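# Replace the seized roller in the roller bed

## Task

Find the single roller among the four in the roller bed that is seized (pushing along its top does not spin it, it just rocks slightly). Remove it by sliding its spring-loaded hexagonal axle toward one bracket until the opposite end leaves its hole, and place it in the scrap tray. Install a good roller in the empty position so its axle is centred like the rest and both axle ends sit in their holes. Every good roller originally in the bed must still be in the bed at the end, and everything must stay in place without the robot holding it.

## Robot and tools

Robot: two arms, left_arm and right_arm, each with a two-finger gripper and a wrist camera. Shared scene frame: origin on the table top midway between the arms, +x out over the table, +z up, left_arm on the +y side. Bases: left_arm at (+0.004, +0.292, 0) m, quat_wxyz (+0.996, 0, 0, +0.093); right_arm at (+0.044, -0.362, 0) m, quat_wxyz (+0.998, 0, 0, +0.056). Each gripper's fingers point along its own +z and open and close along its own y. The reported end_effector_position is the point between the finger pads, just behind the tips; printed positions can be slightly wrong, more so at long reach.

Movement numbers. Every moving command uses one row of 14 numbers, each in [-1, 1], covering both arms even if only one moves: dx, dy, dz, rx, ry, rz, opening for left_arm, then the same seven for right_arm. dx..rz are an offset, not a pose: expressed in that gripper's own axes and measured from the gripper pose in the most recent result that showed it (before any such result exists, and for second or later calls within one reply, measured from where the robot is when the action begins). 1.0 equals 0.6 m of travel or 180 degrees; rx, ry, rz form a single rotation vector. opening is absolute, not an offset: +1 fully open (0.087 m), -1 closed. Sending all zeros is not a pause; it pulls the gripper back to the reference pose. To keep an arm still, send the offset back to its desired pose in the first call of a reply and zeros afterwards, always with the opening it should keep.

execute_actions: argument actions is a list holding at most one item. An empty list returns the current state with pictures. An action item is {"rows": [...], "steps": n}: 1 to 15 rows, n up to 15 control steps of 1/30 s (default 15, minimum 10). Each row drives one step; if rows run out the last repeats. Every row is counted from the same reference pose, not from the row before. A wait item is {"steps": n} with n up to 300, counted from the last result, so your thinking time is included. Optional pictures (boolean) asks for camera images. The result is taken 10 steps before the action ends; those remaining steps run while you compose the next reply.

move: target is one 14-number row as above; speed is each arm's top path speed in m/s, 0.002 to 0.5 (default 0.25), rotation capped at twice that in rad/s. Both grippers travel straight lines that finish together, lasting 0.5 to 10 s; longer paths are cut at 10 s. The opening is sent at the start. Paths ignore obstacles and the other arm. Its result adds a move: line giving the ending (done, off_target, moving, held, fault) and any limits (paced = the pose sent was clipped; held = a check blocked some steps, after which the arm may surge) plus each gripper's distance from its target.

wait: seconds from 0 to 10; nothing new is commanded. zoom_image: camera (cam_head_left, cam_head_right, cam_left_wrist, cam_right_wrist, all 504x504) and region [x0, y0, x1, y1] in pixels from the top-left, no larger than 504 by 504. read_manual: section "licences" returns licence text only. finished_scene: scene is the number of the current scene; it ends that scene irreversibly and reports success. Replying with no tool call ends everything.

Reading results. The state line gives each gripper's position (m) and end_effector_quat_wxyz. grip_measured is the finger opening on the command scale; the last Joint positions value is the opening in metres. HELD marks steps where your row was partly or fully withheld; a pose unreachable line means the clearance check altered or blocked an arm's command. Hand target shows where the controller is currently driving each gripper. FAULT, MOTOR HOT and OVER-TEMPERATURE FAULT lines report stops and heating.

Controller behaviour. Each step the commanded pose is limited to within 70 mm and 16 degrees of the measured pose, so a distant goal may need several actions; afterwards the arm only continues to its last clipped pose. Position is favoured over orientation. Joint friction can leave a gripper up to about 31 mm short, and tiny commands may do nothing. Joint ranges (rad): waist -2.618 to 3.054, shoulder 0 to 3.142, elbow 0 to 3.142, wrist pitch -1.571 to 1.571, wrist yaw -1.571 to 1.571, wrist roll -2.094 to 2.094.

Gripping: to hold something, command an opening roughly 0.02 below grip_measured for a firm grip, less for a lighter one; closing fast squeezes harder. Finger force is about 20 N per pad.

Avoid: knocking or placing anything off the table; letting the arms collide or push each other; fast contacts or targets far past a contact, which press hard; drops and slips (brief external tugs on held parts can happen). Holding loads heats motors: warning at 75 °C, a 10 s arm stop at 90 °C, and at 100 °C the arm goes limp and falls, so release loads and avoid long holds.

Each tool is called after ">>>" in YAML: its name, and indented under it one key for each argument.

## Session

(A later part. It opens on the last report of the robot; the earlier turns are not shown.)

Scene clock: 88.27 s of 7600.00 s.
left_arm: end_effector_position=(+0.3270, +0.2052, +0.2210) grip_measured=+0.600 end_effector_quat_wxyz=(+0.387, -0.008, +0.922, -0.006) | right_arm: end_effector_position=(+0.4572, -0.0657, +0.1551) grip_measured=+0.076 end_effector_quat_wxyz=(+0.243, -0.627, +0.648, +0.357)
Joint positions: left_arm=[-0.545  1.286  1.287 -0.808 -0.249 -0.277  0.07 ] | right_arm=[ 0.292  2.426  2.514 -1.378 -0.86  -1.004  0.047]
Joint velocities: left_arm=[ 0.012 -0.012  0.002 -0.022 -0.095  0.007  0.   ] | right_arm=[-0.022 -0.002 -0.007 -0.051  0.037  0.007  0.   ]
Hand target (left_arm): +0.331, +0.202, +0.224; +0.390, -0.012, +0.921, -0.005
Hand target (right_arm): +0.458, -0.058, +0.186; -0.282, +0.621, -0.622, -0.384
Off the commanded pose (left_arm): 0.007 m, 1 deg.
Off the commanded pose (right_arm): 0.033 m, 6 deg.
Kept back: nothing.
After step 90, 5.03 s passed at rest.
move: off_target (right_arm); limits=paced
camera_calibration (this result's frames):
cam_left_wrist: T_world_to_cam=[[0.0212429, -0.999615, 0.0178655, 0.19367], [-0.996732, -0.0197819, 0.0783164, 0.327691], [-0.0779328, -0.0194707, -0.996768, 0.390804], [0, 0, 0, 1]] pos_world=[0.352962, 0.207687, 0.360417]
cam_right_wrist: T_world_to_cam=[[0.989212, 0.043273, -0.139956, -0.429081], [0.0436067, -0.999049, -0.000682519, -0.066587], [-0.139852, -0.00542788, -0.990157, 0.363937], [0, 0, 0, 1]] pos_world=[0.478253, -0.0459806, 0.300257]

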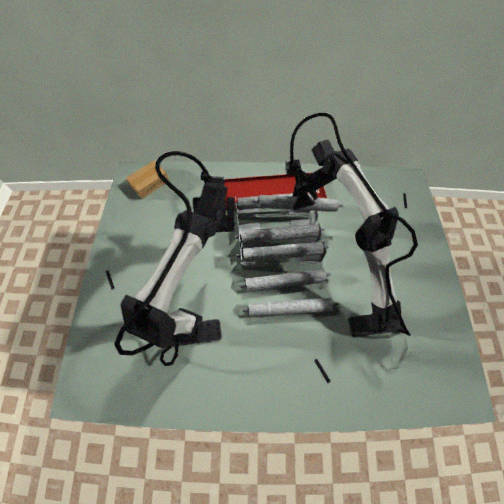

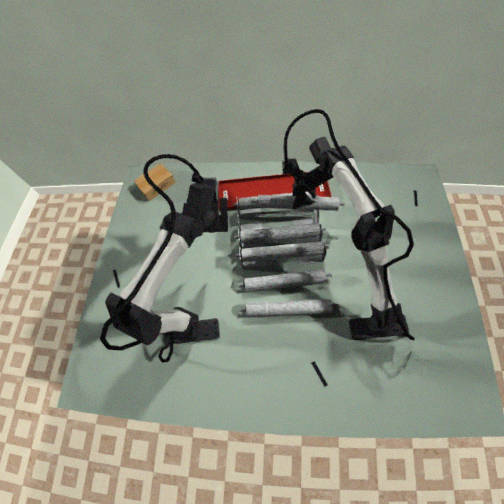

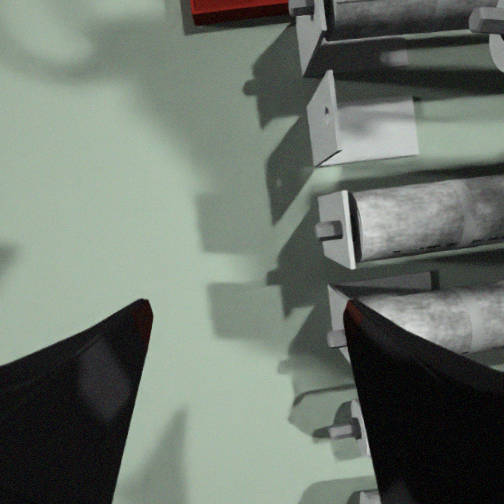

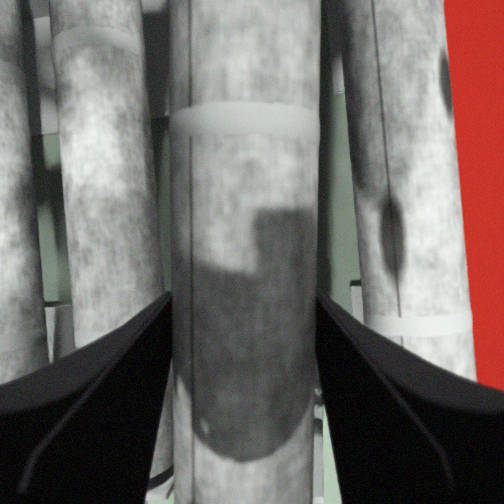

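>>> move:
  target: [0,0,0,0,0,0,0.6,-0.118,-0.245,-0.012,0.171,-0.03,-0.204,0.04]
  speed: 0.1

Scene clock: 93.93 s of 7600.00 s.
left_arm: end_effector_position=(+0.3268, +0.2055, +0.2208) grip_measured=+0.600 end_effector_quat_wxyz=(+0.387, -0.009, +0.922, -0.005) | right_arm: end_effector_position=(+0.5893, -0.0454, +0.1312) grip_measured=+0.076 end_effector_quat_wxyz=(-0.443, +0.694, -0.550, -0.139)
Joint positions: left_arm=[-0.545  1.286  1.287 -0.809 -0.251 -0.279  0.07 ] | right_arm=[ 0.299  2.419  2.271 -0.631 -0.626 -1.121  0.047]
Joint velocities: left_arm=[-0.012  0.007 -0.022  0.007 -0.007 -0.051  0.   ] | right_arm=[-0.012 -0.027  0.017  0.037 -0.022 -0.037 -0.   ]
Hand target (left_arm): +0.327, +0.205, +0.221; +0.387, -0.008, +0.922, -0.006
Hand target (right_arm): +0.602, -0.025, +0.192; -0.521, +0.696, -0.482, -0.108
Off the commanded pose (left_arm): 0.000 m, 0 deg.
Off the commanded pose (right_arm): 0.068 m, 13 deg.
Kept back: nothing.
move: off_target (right_arm)
camera_calibration (this result's frames):
cam_left_wrist: T_world_to_cam=[[0.0239125, -0.999563, 0.0173783, 0.193257], [-0.996601, -0.0224638, 0.079255, 0.327795], [-0.0788299, -0.0192144, -0.996703, 0.39085], [0, 0, 0, 1]] pos_world=[0.352871, 0.208046, 0.360224]
cam_right_wrist: T_world_to_cam=[[0.878643, 0.00425289, 0.47746, -0.581557], [0.000388825, -0.999966, 0.00819148, -0.027794], [0.477479, -0.00701174, -0.878615, -0.0196104], [0, 0, 0, 1]] pos_world=[0.520356, -0.0254573, 0.260668]

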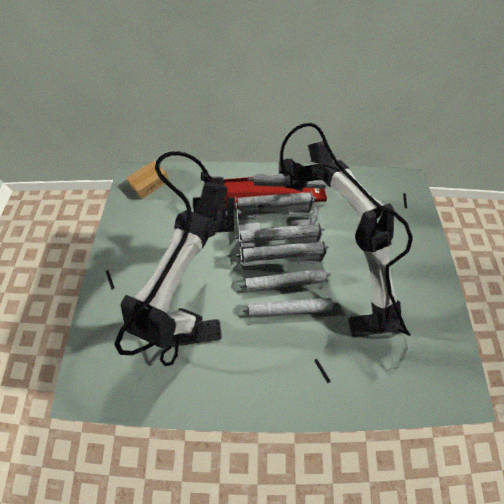

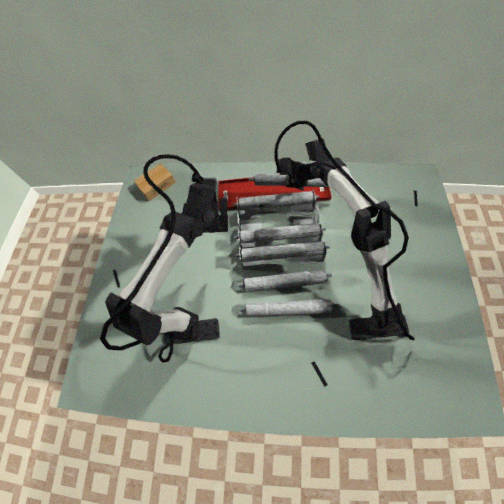

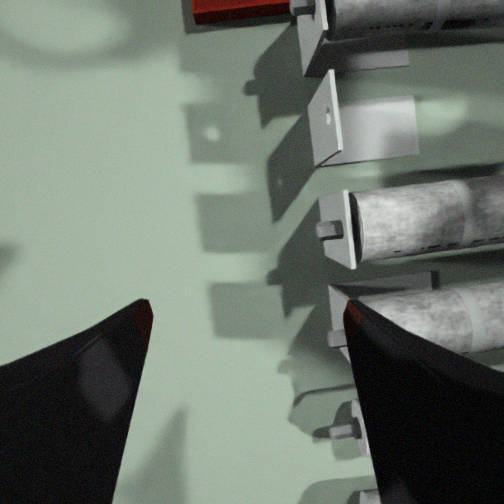

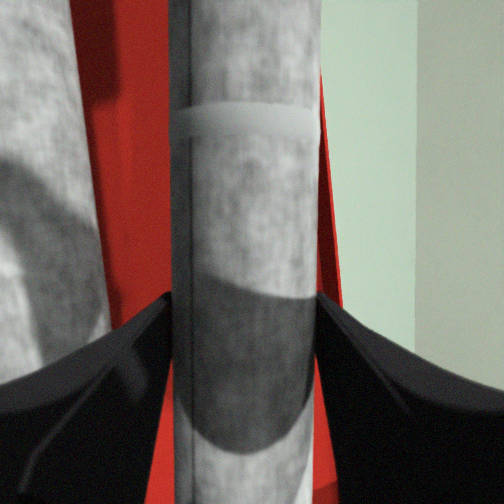

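>>> move:
  target: [0,0,0,0,0,0,0.6,-0.077,-0.075,0.065,-0.008,-0.025,-0.065,0.04]
  speed: 0.08

Scene clock: 96.40 s of 7600.00 s.
left_arm: end_effector_position=(+0.3268, +0.2055, +0.2208) grip_measured=+0.600 end_effector_quat_wxyz=(+0.387, -0.009, +0.922, -0.005) | right_arm: end_effector_position=(+0.5968, -0.0159, +0.0993) grip_measured=+0.076 end_effector_quat_wxyz=(-0.410, +0.733, -0.524, -0.140)
Joint positions: left_arm=[-0.545  1.286  1.287 -0.809 -0.251 -0.279  0.07 ] | right_arm=[ 0.342  2.741  2.804 -0.929 -0.61  -1.215  0.047]
Joint velocities: left_arm=[-0.012 -0.007  0.022 -0.037 -0.022 -0.022  0.   ] | right_arm=[-0.002 -0.032 -0.012  0.007 -0.037 -0.095 -0.   ]
Hand target (left_arm): +0.327, +0.206, +0.221; +0.387, -0.009, +0.922, -0.005
Hand target (right_arm): +0.612, +0.006, +0.165; -0.496, +0.732, -0.453, -0.109
Off the commanded pose (left_arm): 0.000 m, 0 deg.
Off the commanded pose (right_arm): 0.074 m, 10 deg.
elbow stopped short (right arm): the move would have taken joint 3 (elbow) straighter than the controller allows; a more bent joint 3 avoids this.
Kept back: nothing.
move: off_target (right_arm)
camera_calibration (this result's frames):
cam_left_wrist: T_world_to_cam=[[0.0239125, -0.999563, 0.0173783, 0.193257], [-0.996601, -0.0224638, 0.079255, 0.327795], [-0.0788299, -0.0192144, -0.996703, 0.39085], [0, 0, 0, 1]] pos_world=[0.352871, 0.208046, 0.360224]
cam_right_wrist: T_world_to_cam=[[0.87515, 0.115546, 0.469852, -0.568518], [0.0883404, -0.992902, 0.0796302, -0.0575424], [0.475718, -0.0281815, -0.879146, -0.0502096], [0, 0, 0, 1]] pos_world=[0.526508, 0.00714085, 0.22756]

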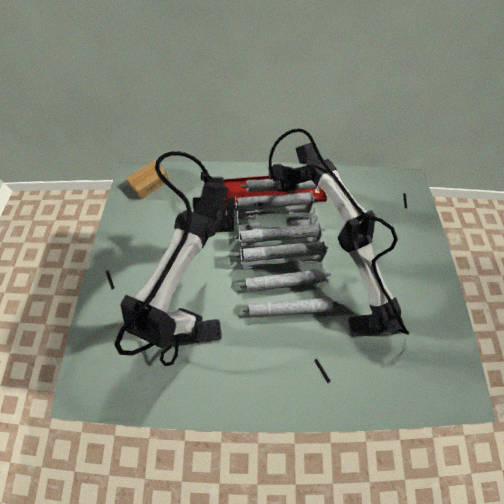

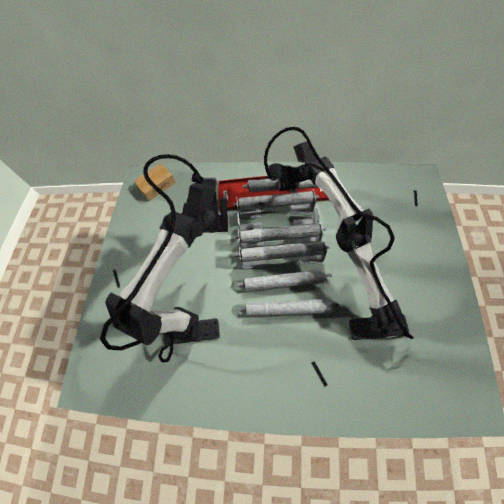

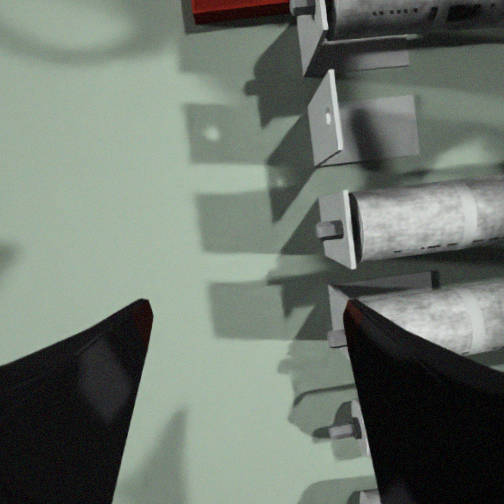

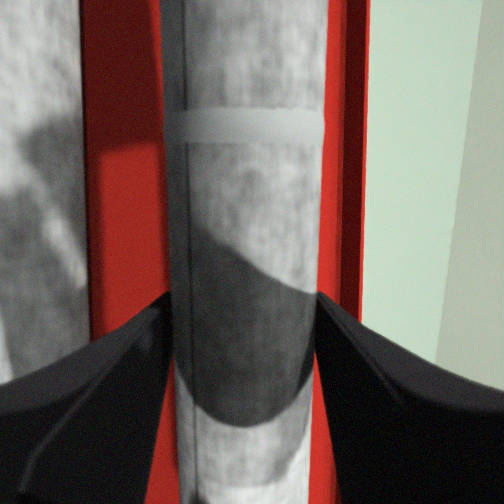

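>>> execute_actions:
  actions:
    - {"rows":[[0,0,0,0,0,0,0.6,-0.08,-0.076,-0.033,0.035,-0.02,-0.042,0.04],[0,0,0,0,0,0,0.6,-0.076,-0.075,-0.029,0.035,-0.02,-0.042,0.04],[0,0,0,0,0,0,0.6,-0.072,-0.074,-0.026,0.035,-0.02,-0.042,0.04],[0,0,0,0,0,0,0.6,-0.068,-0.073,-0.022,0.035,-0.02,-0.042,0.04],[0,0,0,0,0,0,0.6,-0.064,-0.072,-0.019,0.035,-0.02,-0.042,0.04],[0,0,0,0,0,0,0.6,-0.06,-0.071,-0.016,0.035,-0.02,-0.042,0.04],[0,0,0,0,0,0,0.6,-0.056,-0.07,-0.012,0.035,-0.02,-0.042,0.04],[0,0,0,0,0,0,0.6,-0.052,-0.069,-0.009,0.035,-0.02,-0.042,0.04],[0,0,0,0,0,0,0.6,-0.048,-0.068,-0.005,0.035,-0.02,-0.042,0.04],[0,0,0,0,0,0,0.6,-0.043,-0.067,-0.002,0.035,-0.02,-0.042,0.04],[0,0,0,0,0,0,0.6,-0.039,-0.066,0.001,0.035,-0.02,-0.042,0.04],[0,0,0,0,0,0,0.6,-0.035,-0.065,0.005,0.035,-0.02,-0.042,0.04],[0,0,0,0,0,0,0.6,-0.031,-0.064,0.008,0.035,-0.02,-0.042,0.04],[0,0,0,0,0,0,0.6,-0.026,-0.063,0.012,0.035,-0.02,-0.042,0.04],[0,0,0,0,0,0,0.6,-0.022,-0.063,0.015,0.035,-0.02,-0.042,0.04]],"steps":15}

>>> wait:
  seconds: 0.4

Scene clock: 97.70 s of 7600.00 s.
left_arm: end_effector_position=(+0.3268, +0.2055, +0.2208) grip_measured=+0.600 end_effector_quat_wxyz=(+0.387, -0.009, +0.922, -0.005) | right_arm: end_effector_position=(+0.5959, -0.0179, +0.0970) grip_measured=+0.075 end_effector_quat_wxyz=(-0.404, +0.735, -0.528, -0.135)
Joint positions: left_arm=[-0.545  1.286  1.287 -0.809 -0.251 -0.279  0.07 ] | right_arm=[ 0.343  2.741  2.804 -0.941 -0.596 -1.22   0.047]
Joint velocities: left_arm=[ 0.002  0.007  0.012  0.066 -0.007 -0.066 -0.001] | right_arm=[ 0.012 -0.002  0.007 -0.007 -0.007 -0.168 -0.001]
elbow stopped short (right arm): the move would have taken joint 3 (elbow) straighter than the controller allows; a more bent joint 3 avoids this.
Steps of this call (steps 1 to 34: nothing new was sent; steps 35 to 39: the first 5 steps of this action). Readings (end_effector_position):
35: left_arm (+0.3268, +0.2055, +0.2208) | right_arm (+0.5969, -0.0162, +0.0991)
36: left_arm (+0.3268, +0.2055, +0.2208) | right_arm (+0.5964, -0.0167, +0.0983)
38: left_arm (+0.3268, +0.2055, +0.2208) | right_arm (+0.5956, -0.0175, +0.0971)
39: the state above

Scene clock: 98.43 s of 7600.00 s.
left_arm: end_effector_position=(+0.3268, +0.2055, +0.2208) grip_measured=+0.600 end_effector_quat_wxyz=(+0.387, -0.009, +0.922, -0.005) | right_arm: end_effector_position=(+0.6146, -0.0148, +0.0757) grip_measured=+0.075 end_effector_quat_wxyz=(-0.418, +0.741, -0.513, -0.113)
Joint positions: left_arm=[-0.545  1.286  1.287 -0.809 -0.251 -0.279  0.07 ] | right_arm=[ 0.34   2.8    2.814 -0.856 -0.578 -1.252  0.047]
Joint velocities: left_arm=[-0.007 -0.002  0.007 -0.037  0.007 -0.007 -0.   ] | right_arm=[-0.007  0.017  0.007 -0.022 -0.022  0.007 -0.   ]
Hand target (left_arm): +0.327, +0.206, +0.221; +0.387, -0.009, +0.922, -0.005
Hand target (right_arm): +0.621, -0.000, +0.121; -0.472, +0.739, -0.470, -0.105
Off the commanded pose (left_arm): 0.000 m, 0 deg.
Off the commanded pose (right_arm): 0.049 m, 8 deg.
Kept back: nothing.
Steps of this call (steps 1 to 10: the last 10 steps of your previous action; steps 11 to 22: nothing new was sent). Readings (end_effector_position):
1: left_arm (+0.3268, +0.2055, +0.2208) | right_arm (+0.5961, -0.0180, +0.0969)
2: left_arm (+0.3268, +0.2055, +0.2208) | right_arm (+0.5962, -0.0181, +0.0967)
4: left_arm (+0.3268, +0.2055, +0.2208) | right_arm (+0.5970, -0.0178, +0.0954)
8: left_arm (+0.3268, +0.2055, +0.2208) | right_arm (+0.6015, -0.0162, +0.0922)
22: the state above
camera_calibration (this result's frames):
cam_left_wrist: T_world_to_cam=[[0.0239125, -0.999563, 0.0173783, 0.193257], [-0.996601, -0.0224638, 0.079255, 0.327795], [-0.0788299, -0.0192144, -0.996703, 0.39085], [0, 0, 0, 1]] pos_world=[0.352871, 0.208046, 0.360224]
cam_right_wrist: T_world_to_cam=[[0.845417, 0.125923, 0.51905, -0.558417], [0.083353, -0.991009, 0.104659, -0.0549195], [0.527563, -0.0452157, -0.848312, -0.113851], [0, 0, 0, 1]] pos_world=[0.536737, 0.0107442, 0.199014]

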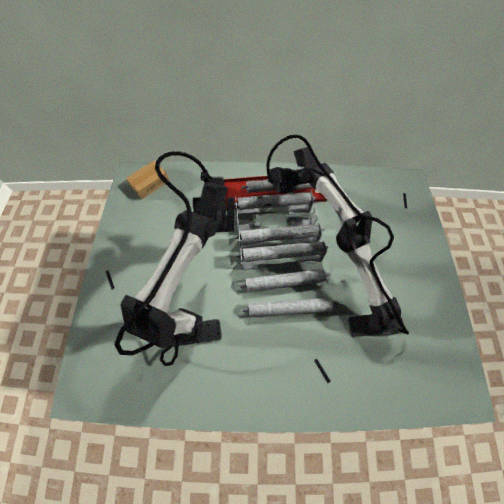

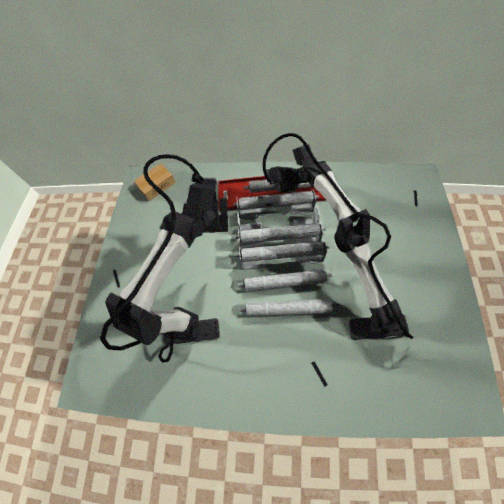

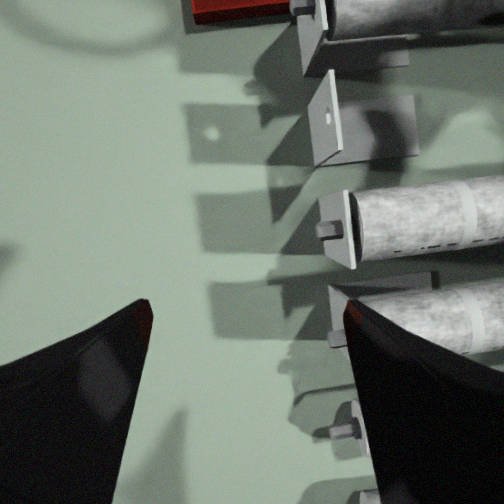

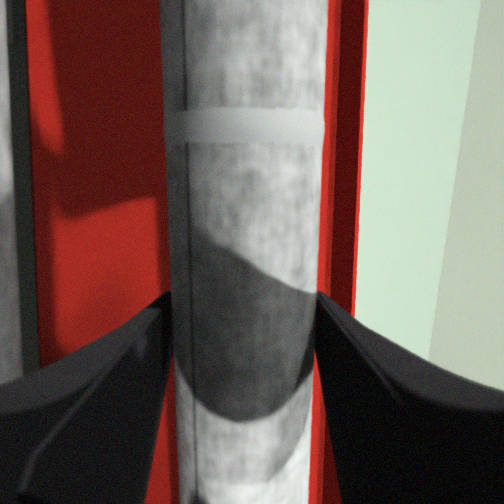

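>>> execute_actions:
  actions:
    - {"rows":[[0,0,0,0,0,0,0.6,-0.054,-0.048,-0.022,0.02,-0.02,-0.025,0.04],[0,0,0,0,0,0,0.6,-0.05,-0.046,-0.019,0.02,-0.02,-0.025,0.04],[0,0,0,0,0,0,0.6,-0.047,-0.043,-0.016,0.02,-0.02,-0.025,0.04],[0,0,0,0,0,0,0.6,-0.043,-0.041,-0.013,0.02,-0.02,-0.025,0.04],[0,0,0,0,0,0,0.6,-0.04,-0.039,-0.01,0.02,-0.02,-0.025,0.04],[0,0,0,0,0,0,0.6,-0.037,-0.037,-0.007,0.02,-0.02,-0.025,0.04],[0,0,0,0,0,0,0.6,-0.033,-0.035,-0.004,0.02,-0.02,-0.025,0.04],[0,0,0,0,0,0,0.6,-0.03,-0.032,-0.001,0.02,-0.02,-0.025,0.04],[0,0,0,0,0,0,0.6,-0.026,-0.03,0.002,0.02,-0.02,-0.025,0.04],[0,0,0,0,0,0,0.6,-0.023,-0.028,0.005,0.02,-0.02,-0.025,0.04],[0,0,0,0,0,0,0.6,-0.02,-0.026,0.008,0.02,-0.02,-0.025,0.04],[0,0,0,0,0,0,0.6,-0.016,-0.024,0.011,0.02,-0.02,-0.025,0.04],[0,0,0,0,0,0,0.6,-0.013,-0.021,0.014,0.02,-0.02,-0.025,0.04],[0,0,0,0,0,0,0.6,-0.009,-0.019,0.016,0.02,-0.02,-0.025,0.04],[0,0,0,0,0,0,0.6,-0.006,-0.017,0.019,0.02,-0.02,-0.025,0.04]],"steps":15}

>>> wait:
  seconds: 0.4

Scene clock: 99.80 s of 7600.00 s.
left_arm: end_effector_position=(+0.3268, +0.2055, +0.2208) grip_measured=+0.600 end_effector_quat_wxyz=(+0.387, -0.009, +0.922, -0.005) | right_arm: end_effector_position=(+0.6148, -0.0150, +0.0756) grip_measured=+0.075 end_effector_quat_wxyz=(-0.418, +0.742, -0.512, -0.111)
Joint positions: left_arm=[-0.545  1.286  1.287 -0.809 -0.251 -0.279  0.07 ] | right_arm=[ 0.34   2.8    2.814 -0.857 -0.576 -1.257  0.047]
Joint velocities: left_arm=[-0.002 -0.007 -0.002 -0.007 -0.037  0.037  0.001] | right_arm=[-0.002  0.002  0.007  0.066  0.022 -0.007 -0.   ]
Steps of this call (steps 1 to 36: nothing new was sent; steps 37 to 41: the first 5 steps of this action). Readings (end_effector_position):
37: left_arm (+0.3268, +0.2055, +0.2208) | right_arm (+0.6146, -0.0149, +0.0756)
38: left_arm (+0.3268, +0.2055, +0.2208) | right_arm (+0.6146, -0.0151, +0.0755)
40: left_arm (+0.3268, +0.2055, +0.2208) | right_arm (+0.6147, -0.0151, +0.0756)
41: the state above

Scene clock: 100.53 s of 7600.00 s.
left_arm: end_effector_position=(+0.3268, +0.2055, +0.2208) grip_measured=+0.600 end_effector_quat_wxyz=(+0.387, -0.009, +0.922, -0.005) | right_arm: end_effector_position=(+0.6249, -0.0131, +0.0618) grip_measured=+0.075 end_effector_quat_wxyz=(-0.427, +0.744, -0.503, -0.102)
Joint positions: left_arm=[-0.545  1.286  1.287 -0.809 -0.251 -0.279  0.07 ] | right_arm=[ 0.337  2.831  2.806 -0.795 -0.575 -1.27   0.047]
Joint velocities: left_arm=[ 0.022  0.002 -0.012 -0.037 -0.066 -0.081 -0.001] | right_arm=[ 0.017 -0.002  0.022 -0.007 -0.037  0.022 -0.   ]
Hand target (left_arm): +0.327, +0.206, +0.221; +0.387, -0.009, +0.922, -0.005
Hand target (right_arm): +0.624, -0.003, +0.077; -0.449, +0.749, -0.475, -0.108
Off the commanded pose (left_arm): 0.000 m, 0 deg.
Off the commanded pose (right_arm): 0.018 m, 5 deg.
Kept back: nothing.
Steps of this call (steps 1 to 10: the last 10 steps of your previous action; steps 11 to 22: nothing new was sent). Readings (end_effector_position):
1: left_arm (+0.3268, +0.2055, +0.2208) | right_arm (+0.6148, -0.0150, +0.0756)
2: left_arm (+0.3268, +0.2055, +0.2208) | right_arm (+0.6148, -0.0150, +0.0751)
4: left_arm (+0.3268, +0.2055, +0.2208) | right_arm (+0.6153, -0.0148, +0.0737)
8: left_arm (+0.3268, +0.2055, +0.2208) | right_arm (+0.6188, -0.0139, +0.0689)
22: the state above
camera_calibration (this result's frames):
cam_left_wrist: T_world_to_cam=[[0.0239125, -0.999563, 0.0173783, 0.193257], [-0.996601, -0.0224638, 0.079255, 0.327795], [-0.0788299, -0.0192144, -0.996703, 0.39085], [0, 0, 0, 1]] pos_world=[0.352871, 0.208046, 0.360224]
cam_right_wrist: T_world_to_cam=[[0.826511, 0.129822, 0.547746, -0.549987], [0.0858167, -0.990728, 0.105322, -0.0542857], [0.556341, -0.0400442, -0.829989, -0.150031], [0, 0, 0, 1]] pos_world=[0.542697, 0.0116101, 0.182447]

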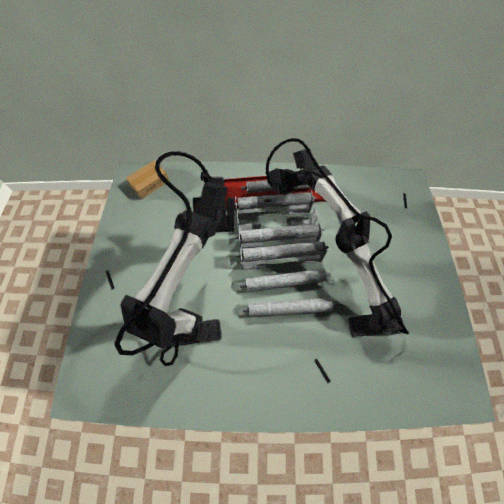

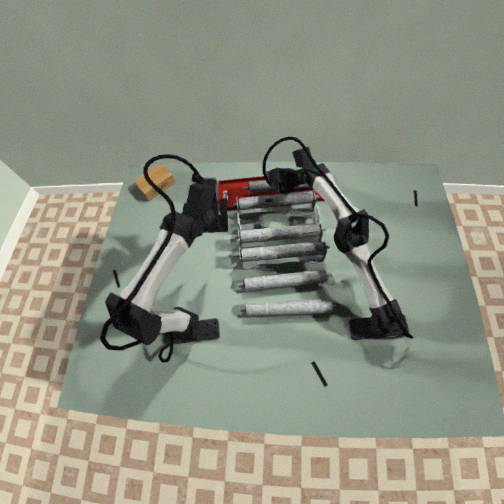

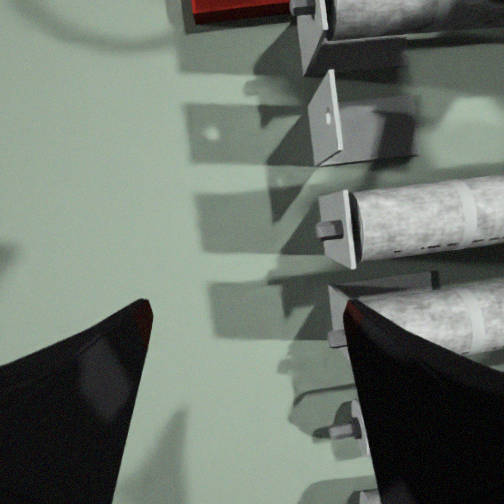

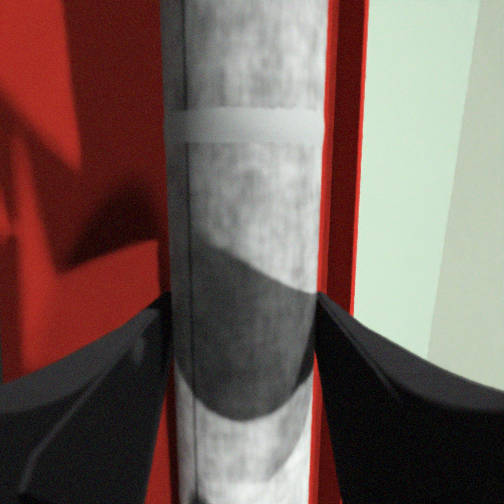

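>>> move:
  target: [0,0,0,0,0,0,0.6,0.038,0,0.032,0,0,0,0.04]
  speed: 0.03

Scene clock: 102.07 s of 7600.00 s.
left_arm: end_effector_position=(+0.3268, +0.2055, +0.2208) grip_measured=+0.600 end_effector_quat_wxyz=(+0.387, -0.009, +0.922, -0.005) | right_arm: end_effector_position=(+0.6407, -0.0160, +0.0411) grip_measured=+0.075 end_effector_quat_wxyz=(-0.433, +0.733, -0.517, -0.082)
Joint positions: left_arm=[-0.545  1.286  1.287 -0.809 -0.251 -0.279  0.07 ] | right_arm=[ 0.333  2.894  2.838 -0.732 -0.533 -1.242  0.047]
Joint velocities: left_arm=[ 0.002 -0.002 -0.007  0.051  0.037 -0.081 -0.001] | right_arm=[ 0.012 -0.002 -0.002 -0.125 -0.022 -0.037 -0.002]
Hand target (left_arm): +0.327, +0.206, +0.221; +0.387, -0.009, +0.922, -0.005
Hand target (right_arm): +0.641, -0.014, +0.037; -0.440, +0.738, -0.502, -0.094
Off the commanded pose (left_arm): 0.000 m, 0 deg.
Off the commanded pose (right_arm): 0.005 m, 3 deg.
elbow stopped short (right arm): the move would have taken joint 3 (elbow) straighter than the controller allows; a more bent joint 3 avoids this.
Kept back: nothing.
move: off_target (right_arm)
camera_calibration (this result's frames):
cam_left_wrist: T_world_to_cam=[[0.0239125, -0.999563, 0.0173783, 0.193257], [-0.996601, -0.0224638, 0.079255, 0.327795], [-0.0788299, -0.0192144, -0.996703, 0.39085], [0, 0, 0, 1]] pos_world=[0.352871, 0.208046, 0.360224]
cam_right_wrist: T_world_to_cam=[[0.819992, 0.0914024, 0.56503, -0.548483], [0.033881, -0.993187, 0.111494, -0.0233292], [0.571372, -0.0722805, -0.817502, -0.186767], [0, 0, 0, 1]] pos_world=[0.557255, 0.0134629, 0.159828]

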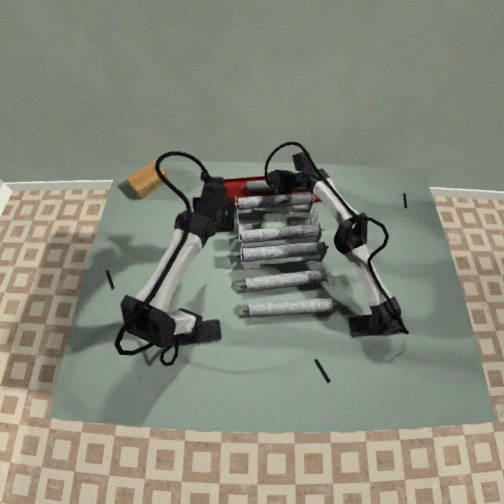

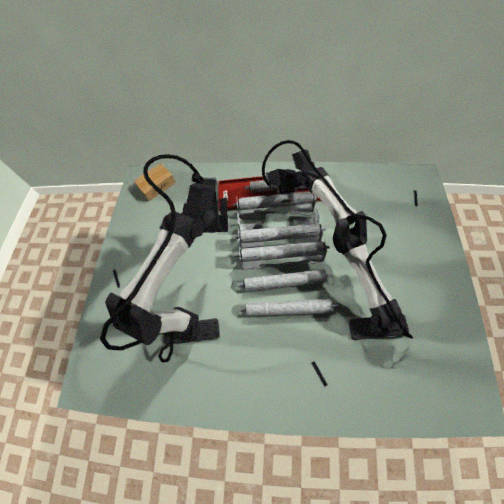

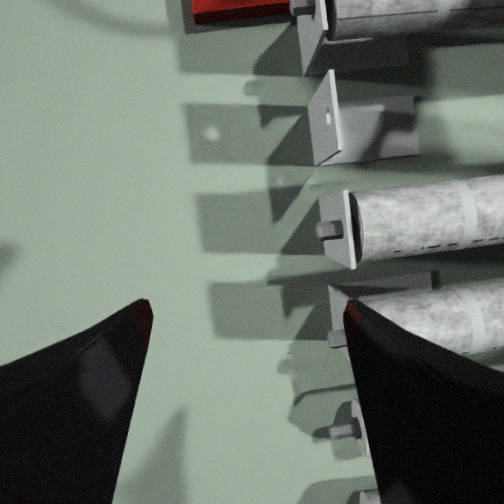

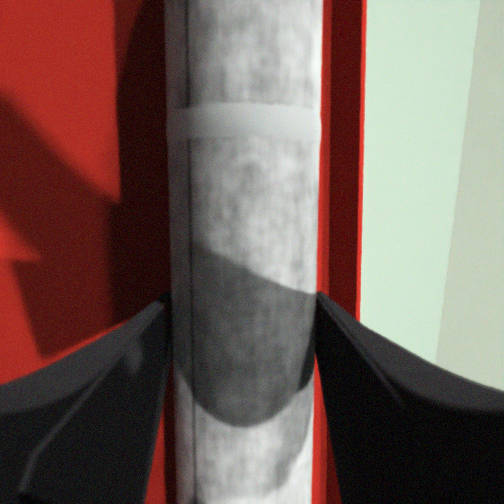

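One more small descent, then release.

>>> move:
  target: [0,0,0,0,0,0,0.6,0.022,0.008,0.02,0,0,0,0.04]
  speed: 0.03

>>> move:
  target: [0,0,0,0,0,0,0.6,0,0,0,0,0,0,0.2]
  speed: 0.03

>>> move:
  target: [0,0,0,0,0,0,0.6,-0.15,0,-0.13,0,0,0,0.25]
  speed: 0.1

Scene clock: 103.30 s of 7600.00 s.
left_arm: end_effector_position=(+0.3268, +0.2055, +0.2208) grip_measured=+0.600 end_effector_quat_wxyz=(+0.387, -0.009, +0.922, -0.005) | right_arm: end_effector_position=(+0.6409, -0.0164, +0.0403) grip_measured=+0.075 end_effector_quat_wxyz=(-0.433, +0.733, -0.519, -0.081)
Joint positions: left_arm=[-0.545  1.286  1.287 -0.809 -0.251 -0.279  0.07 ] | right_arm=[ 0.333  2.895  2.838 -0.732 -0.53  -1.241  0.047]
Joint velocities: left_arm=[ 0.017  0.002  0.002  0.037 -0.095  0.081  0.   ] | right_arm=[-0.002 -0.002  0.027 -0.066 -0.051  0.007 -0.001]
Hand target (left_arm): +0.327, +0.206, +0.221; +0.387, -0.009, +0.922, -0.005
Hand target (right_arm): +0.646, -0.017, +0.024; -0.434, +0.733, -0.517, -0.081
Off the commanded pose (left_arm): 0.000 m, 0 deg.
Off the commanded pose (right_arm): 0.018 m, 0 deg.
Kept back: nothing.
move: off_target (right_arm)
camera_calibration (this result's frames):
cam_left_wrist: T_world_to_cam=[[0.0239125, -0.999563, 0.0173783, 0.193257], [-0.996601, -0.0224638, 0.079255, 0.327795], [-0.0788299, -0.0192144, -0.996703, 0.39085], [0, 0, 0, 1]] pos_world=[0.352871, 0.208046, 0.360224]
cam_right_wrist: T_world_to_cam=[[0.820618, 0.0902228, 0.56431, -0.548567], [0.031395, -0.993085, 0.113122, -0.0220905], [0.570614, -0.0751131, -0.817776, -0.18716], [0, 0, 0, 1]] pos_world=[0.557653, 0.0134973, 0.159005]

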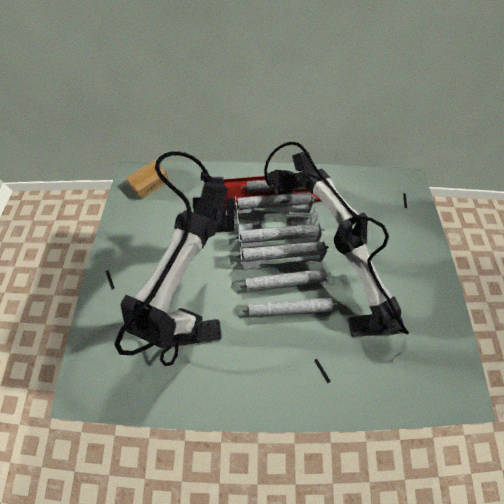

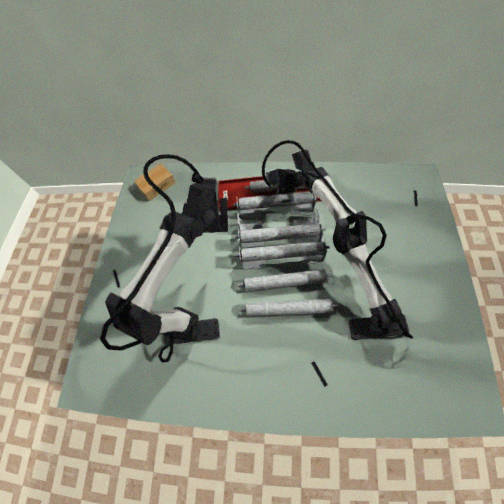

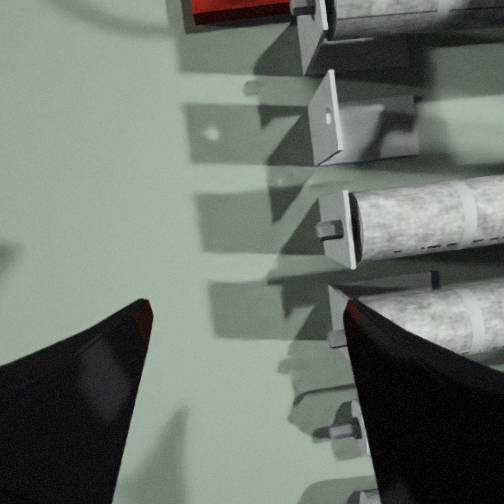

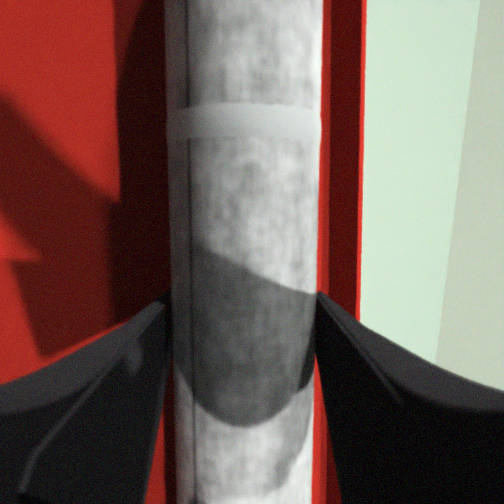

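Scene clock: 103.80 s of 7600.00 s.
left_arm: end_effector_position=(+0.3268, +0.2055, +0.2208) grip_measured=+0.600 end_effector_quat_wxyz=(+0.387, -0.009, +0.922, -0.005) | right_arm: end_effector_position=(+0.6441, -0.0161, +0.0428) grip_measured=+0.200 end_effector_quat_wxyz=(-0.439, +0.731, -0.517, -0.077)
Joint positions: left_arm=[-0.545  1.286  1.287 -0.809 -0.251 -0.279  0.07 ] | right_arm=[ 0.332  2.895  2.838 -0.716 -0.527 -1.238  0.052]
Joint velocities: left_arm=[ 0.027 -0.017 -0.002 -0.007  0.022 -0.007 -0.   ] | right_arm=[-0.002  0.002 -0.017  0.051  0.066 -0.066  0.   ]
Hand target (left_arm): +0.327, +0.206, +0.221; +0.387, -0.009, +0.922, -0.005
Hand target (right_arm): +0.641, -0.016, +0.040; -0.433, +0.733, -0.519, -0.081
Off the commanded pose (left_arm): 0.000 m, 0 deg.
Off the commanded pose (right_arm): 0.004 m, 1 deg.
Kept back: nothing.
move: done
camera_calibration (this result's frames):
cam_left_wrist: T_world_to_cam=[[0.0239125, -0.999563, 0.0173783, 0.193257], [-0.996601, -0.0224638, 0.079255, 0.327795], [-0.0788299, -0.0192144, -0.996703, 0.39085], [0, 0, 0, 1]] pos_world=[0.352871, 0.208046, 0.360224]
cam_right_wrist: T_world_to_cam=[[0.813451, 0.0824578, 0.575758, -0.548644], [0.0246657, -0.9939, 0.107494, -0.0175664], [0.58111, -0.0732395, -0.810523, -0.193974], [0, 0, 0, 1]] pos_world=[0.559448, 0.0135741, 0.160554]

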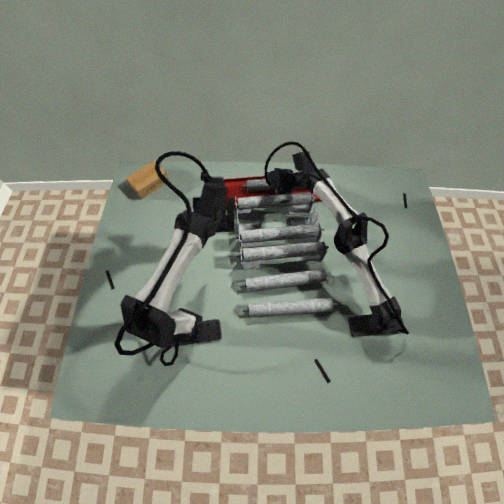

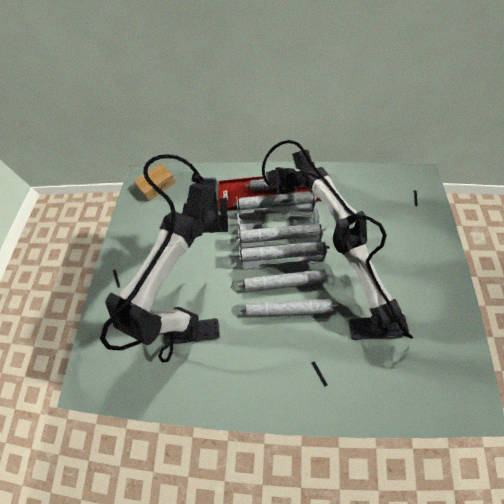

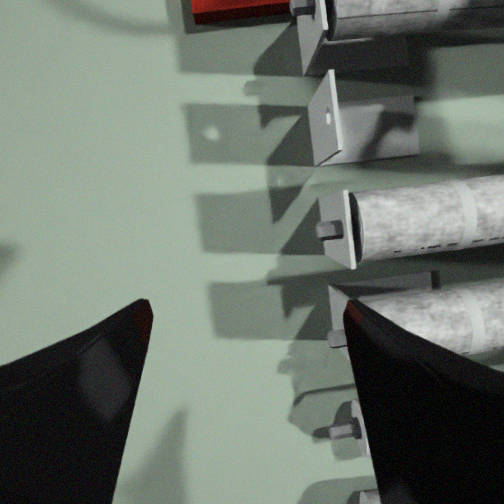

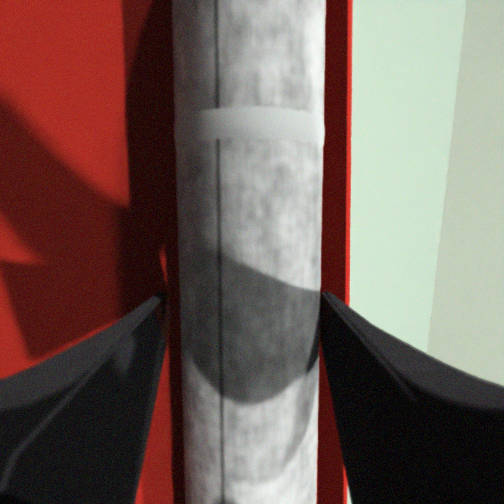

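Scene clock: 105.53 s of 7600.00 s.
left_arm: end_effector_position=(+0.3268, +0.2055, +0.2208) grip_measured=+0.600 end_effector_quat_wxyz=(+0.387, -0.009, +0.922, -0.005) | right_arm: end_effector_position=(+0.5813, -0.0146, +0.1456) grip_measured=+0.250 end_effector_quat_wxyz=(-0.446, +0.729, -0.514, -0.074)
Joint positions: left_arm=[-0.545  1.286  1.287 -0.809 -0.251 -0.279  0.07 ] | right_arm=[ 0.386  2.398  2.278 -0.616 -0.488 -1.194  0.055]
Joint velocities: left_arm=[ 0.007 -0.007 -0.012 -0.066 -0.051 -0.051 -0.001] | right_arm=[-0.007  0.012  0.037  0.007  0.007 -0.037 -0.001]
Hand target (left_arm): +0.327, +0.206, +0.221; +0.387, -0.009, +0.922, -0.005
Hand target (right_arm): +0.576, -0.012, +0.140; -0.439, +0.731, -0.517, -0.076
Off the commanded pose (left_arm): 0.000 m, 0 deg.
Off the commanded pose (right_arm): 0.008 m, 1 deg.
Kept back: nothing.
move: done
camera_calibration (this result's frames):
cam_left_wrist: T_world_to_cam=[[0.0239125, -0.999563, 0.0173783, 0.193257], [-0.996601, -0.0224638, 0.079255, 0.327795], [-0.0788299, -0.0192144, -0.996703, 0.39085], [0, 0, 0, 1]] pos_world=[0.352871, 0.208046, 0.360224]
cam_right_wrist: T_world_to_cam=[[0.805192, 0.0774226, 0.587939, -0.553879], [0.0232691, -0.994802, 0.0991329, -0.0236071], [0.592558, -0.0661402, -0.802808, -0.08171], [0, 0, 0, 1]] pos_world=[0.494946, 0.013994, 0.26239]

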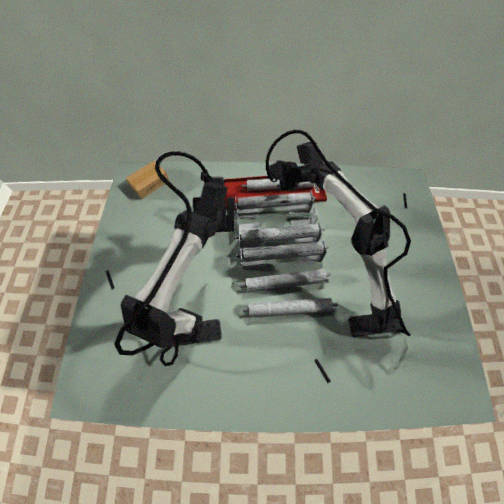

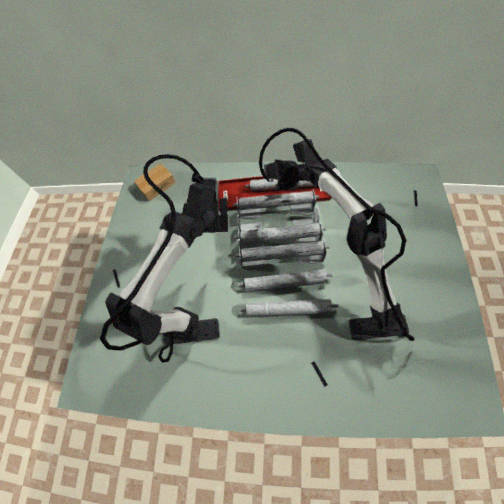

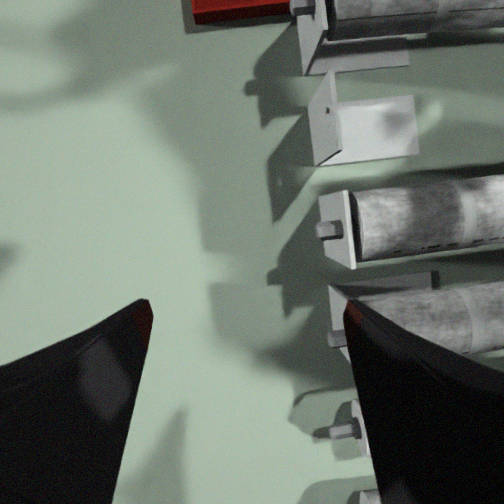

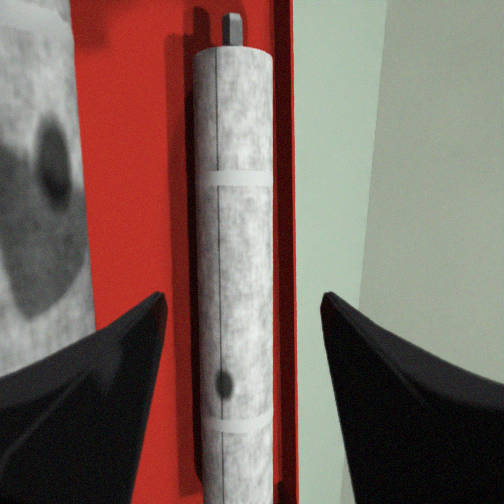

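>>> move:
  target: [0.153,0.05,-0.037,0.3614,-0.0624,0.28,-0.3,-0.27,0.524,-0.265,-0.152,-0.042,0.125,0.7]
  speed: 0.3

Scene clock: 110.37 s of 7600.00 s.
left_arm: end_effector_position=(+0.2403, +0.2337, +0.1644) grip_measured=-0.300 end_effector_quat_wxyz=(+0.361, +0.574, +0.659, -0.325) | right_arm: end_effector_position=(+0.2020, -0.0423, +0.1502) grip_measured=+0.700 end_effector_quat_wxyz=(-0.276, +0.693, -0.584, -0.320)
Joint positions: left_arm=[ 0.112  1.494  1.202 -1.554  0.99   1.879  0.031] | right_arm=[ 0.773  1.413  1.088 -0.576 -0.61  -0.638  0.074]
Joint velocities: left_arm=[-0.012  0.002  0.012 -0.022  0.022 -0.066 -0.   ] | right_arm=[-0.002 -0.007  0.002 -0.022 -0.007 -0.066 -0.001]
Hand target (left_arm): +0.245, +0.235, +0.167; +0.366, +0.571, +0.658, -0.328
Hand target (right_arm): +0.196, -0.044, +0.149; -0.274, +0.694, -0.581, -0.324
Off the commanded pose (left_arm): 0.008 m, 2 deg.
Off the commanded pose (right_arm): 0.008 m, 1 deg.
Kept back: nothing.
move: done
camera_calibration (this result's frames):
cam_left_wrist: T_world_to_cam=[[-0.989983, -0.140167, 0.0169112, 0.267361], [-0.141151, 0.98003, -0.140062, -0.157033], [0.00305858, -0.141046, -0.989998, 0.336087], [0, 0, 0, 1]] pos_world=[0.24149, 0.238776, 0.30621]
cam_right_wrist: T_world_to_cam=[[0.985417, 0.168236, 0.0254983, -0.197182], [0.168041, -0.985733, 0.00960257, -0.0581702], [0.02675, -0.00517776, -0.999629, 0.291295], [0, 0, 0, 1]] pos_world=[0.19629, -0.0226589, 0.296773]

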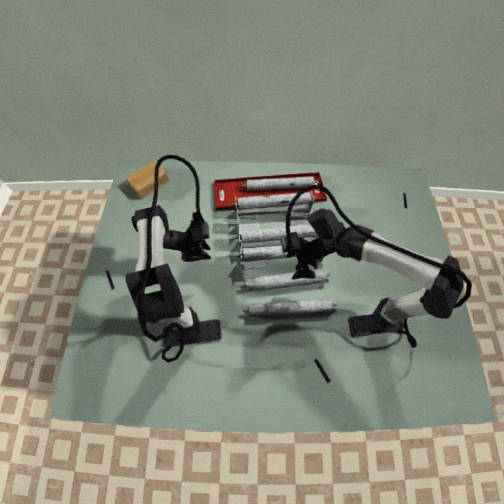

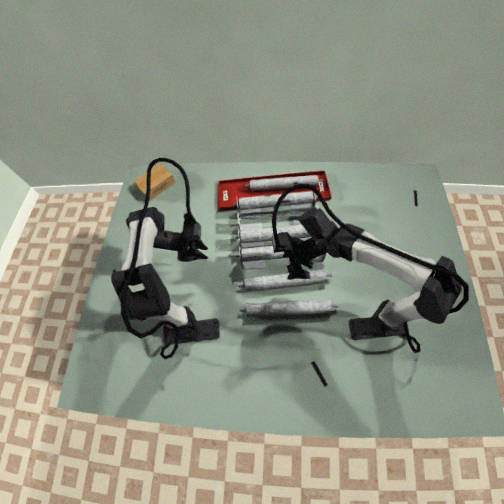

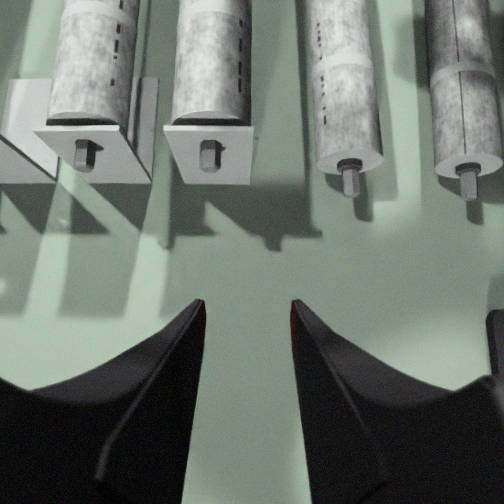

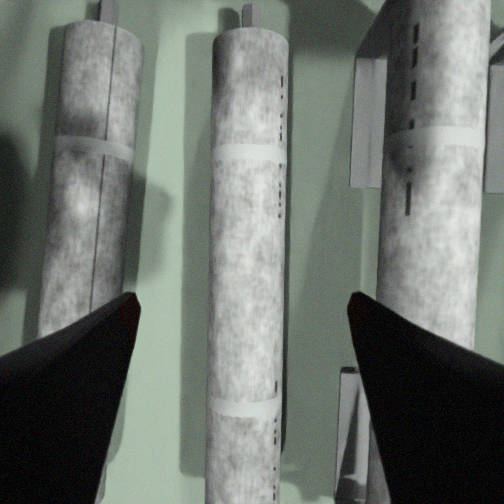

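>>> move:
  target: [0,0,0,0,0,0,-0.3,0.149,0,0.147,0,0,0,0.7]
  speed: 0.1

Scene clock: 112.57 s of 7600.00 s.
left_arm: end_effector_position=(+0.2400, +0.2336, +0.1646) grip_measured=-0.300 end_effector_quat_wxyz=(+0.361, +0.575, +0.658, -0.325) | right_arm: end_effector_position=(+0.2059, -0.0289, +0.0372) grip_measured=+0.700 end_effector_quat_wxyz=(-0.286, +0.691, -0.581, -0.322)
Joint positions: left_arm=[ 0.112  1.494  1.203 -1.558  0.99   1.885  0.031] | right_arm=[ 0.791  1.601  0.767 -0.032 -0.599 -0.613  0.074]
Joint velocities: left_arm=[-0.012 -0.002 -0.002 -0.007 -0.037 -0.007 -0.001] | right_arm=[ 0.012 -0.022  0.017 -0.066 -0.007  0.037  0.   ]
Hand target (left_arm): +0.240, +0.234, +0.164; +0.361, +0.574, +0.659, -0.325
Hand target (right_arm): +0.201, -0.031, +0.026; -0.276, +0.694, -0.583, -0.320
Off the commanded pose (left_arm): 0.000 m, 0 deg.
Off the commanded pose (right_arm): 0.013 m, 1 deg.
Kept back: nothing.
move: off_target (right_arm)
camera_calibration (this result's frames):
cam_left_wrist: T_world_to_cam=[[-0.990369, -0.137544, 0.0158204, 0.266639], [-0.138397, 0.980324, -0.140752, -0.157606], [0.0038505, -0.141586, -0.989918, 0.336169], [0, 0, 0, 1]] pos_world=[0.240964, 0.238776, 0.306378]
cam_right_wrist: T_world_to_cam=[[0.985944, 0.162484, 0.0388927, -0.201176], [0.162899, -0.986612, -0.00773759, -0.0428668], [0.0371147, 0.0139644, -0.999213, 0.176731], [0, 0, 0, 1]] pos_world=[0.198772, -0.0120731, 0.184085]

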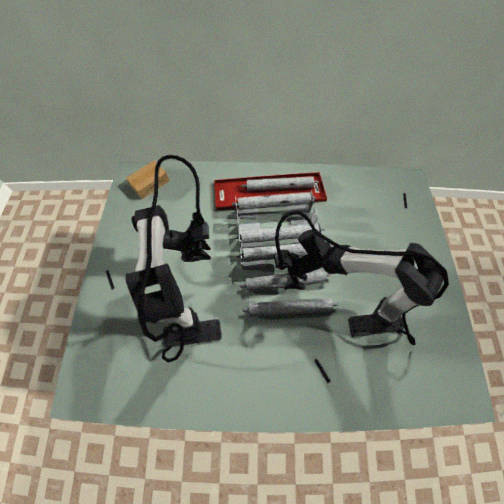

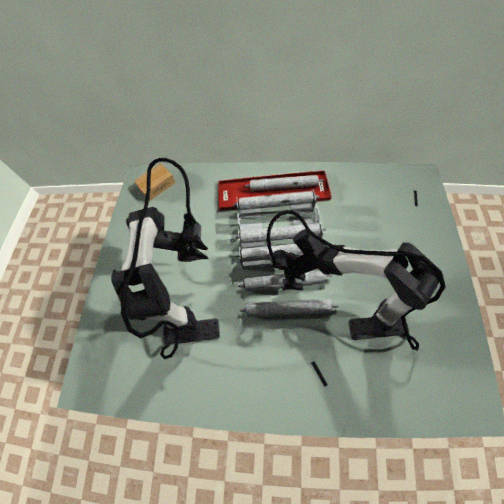

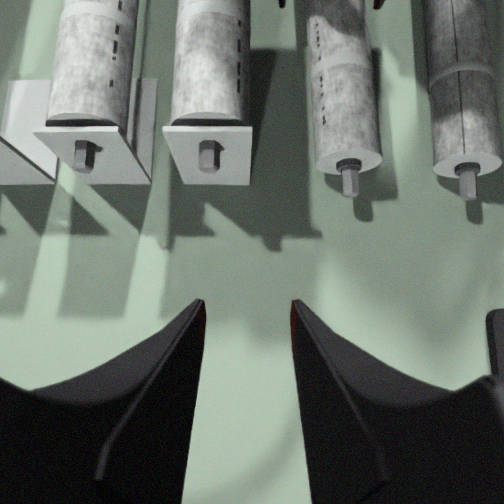

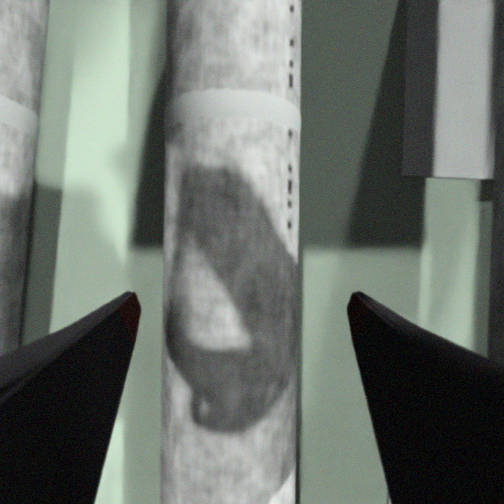

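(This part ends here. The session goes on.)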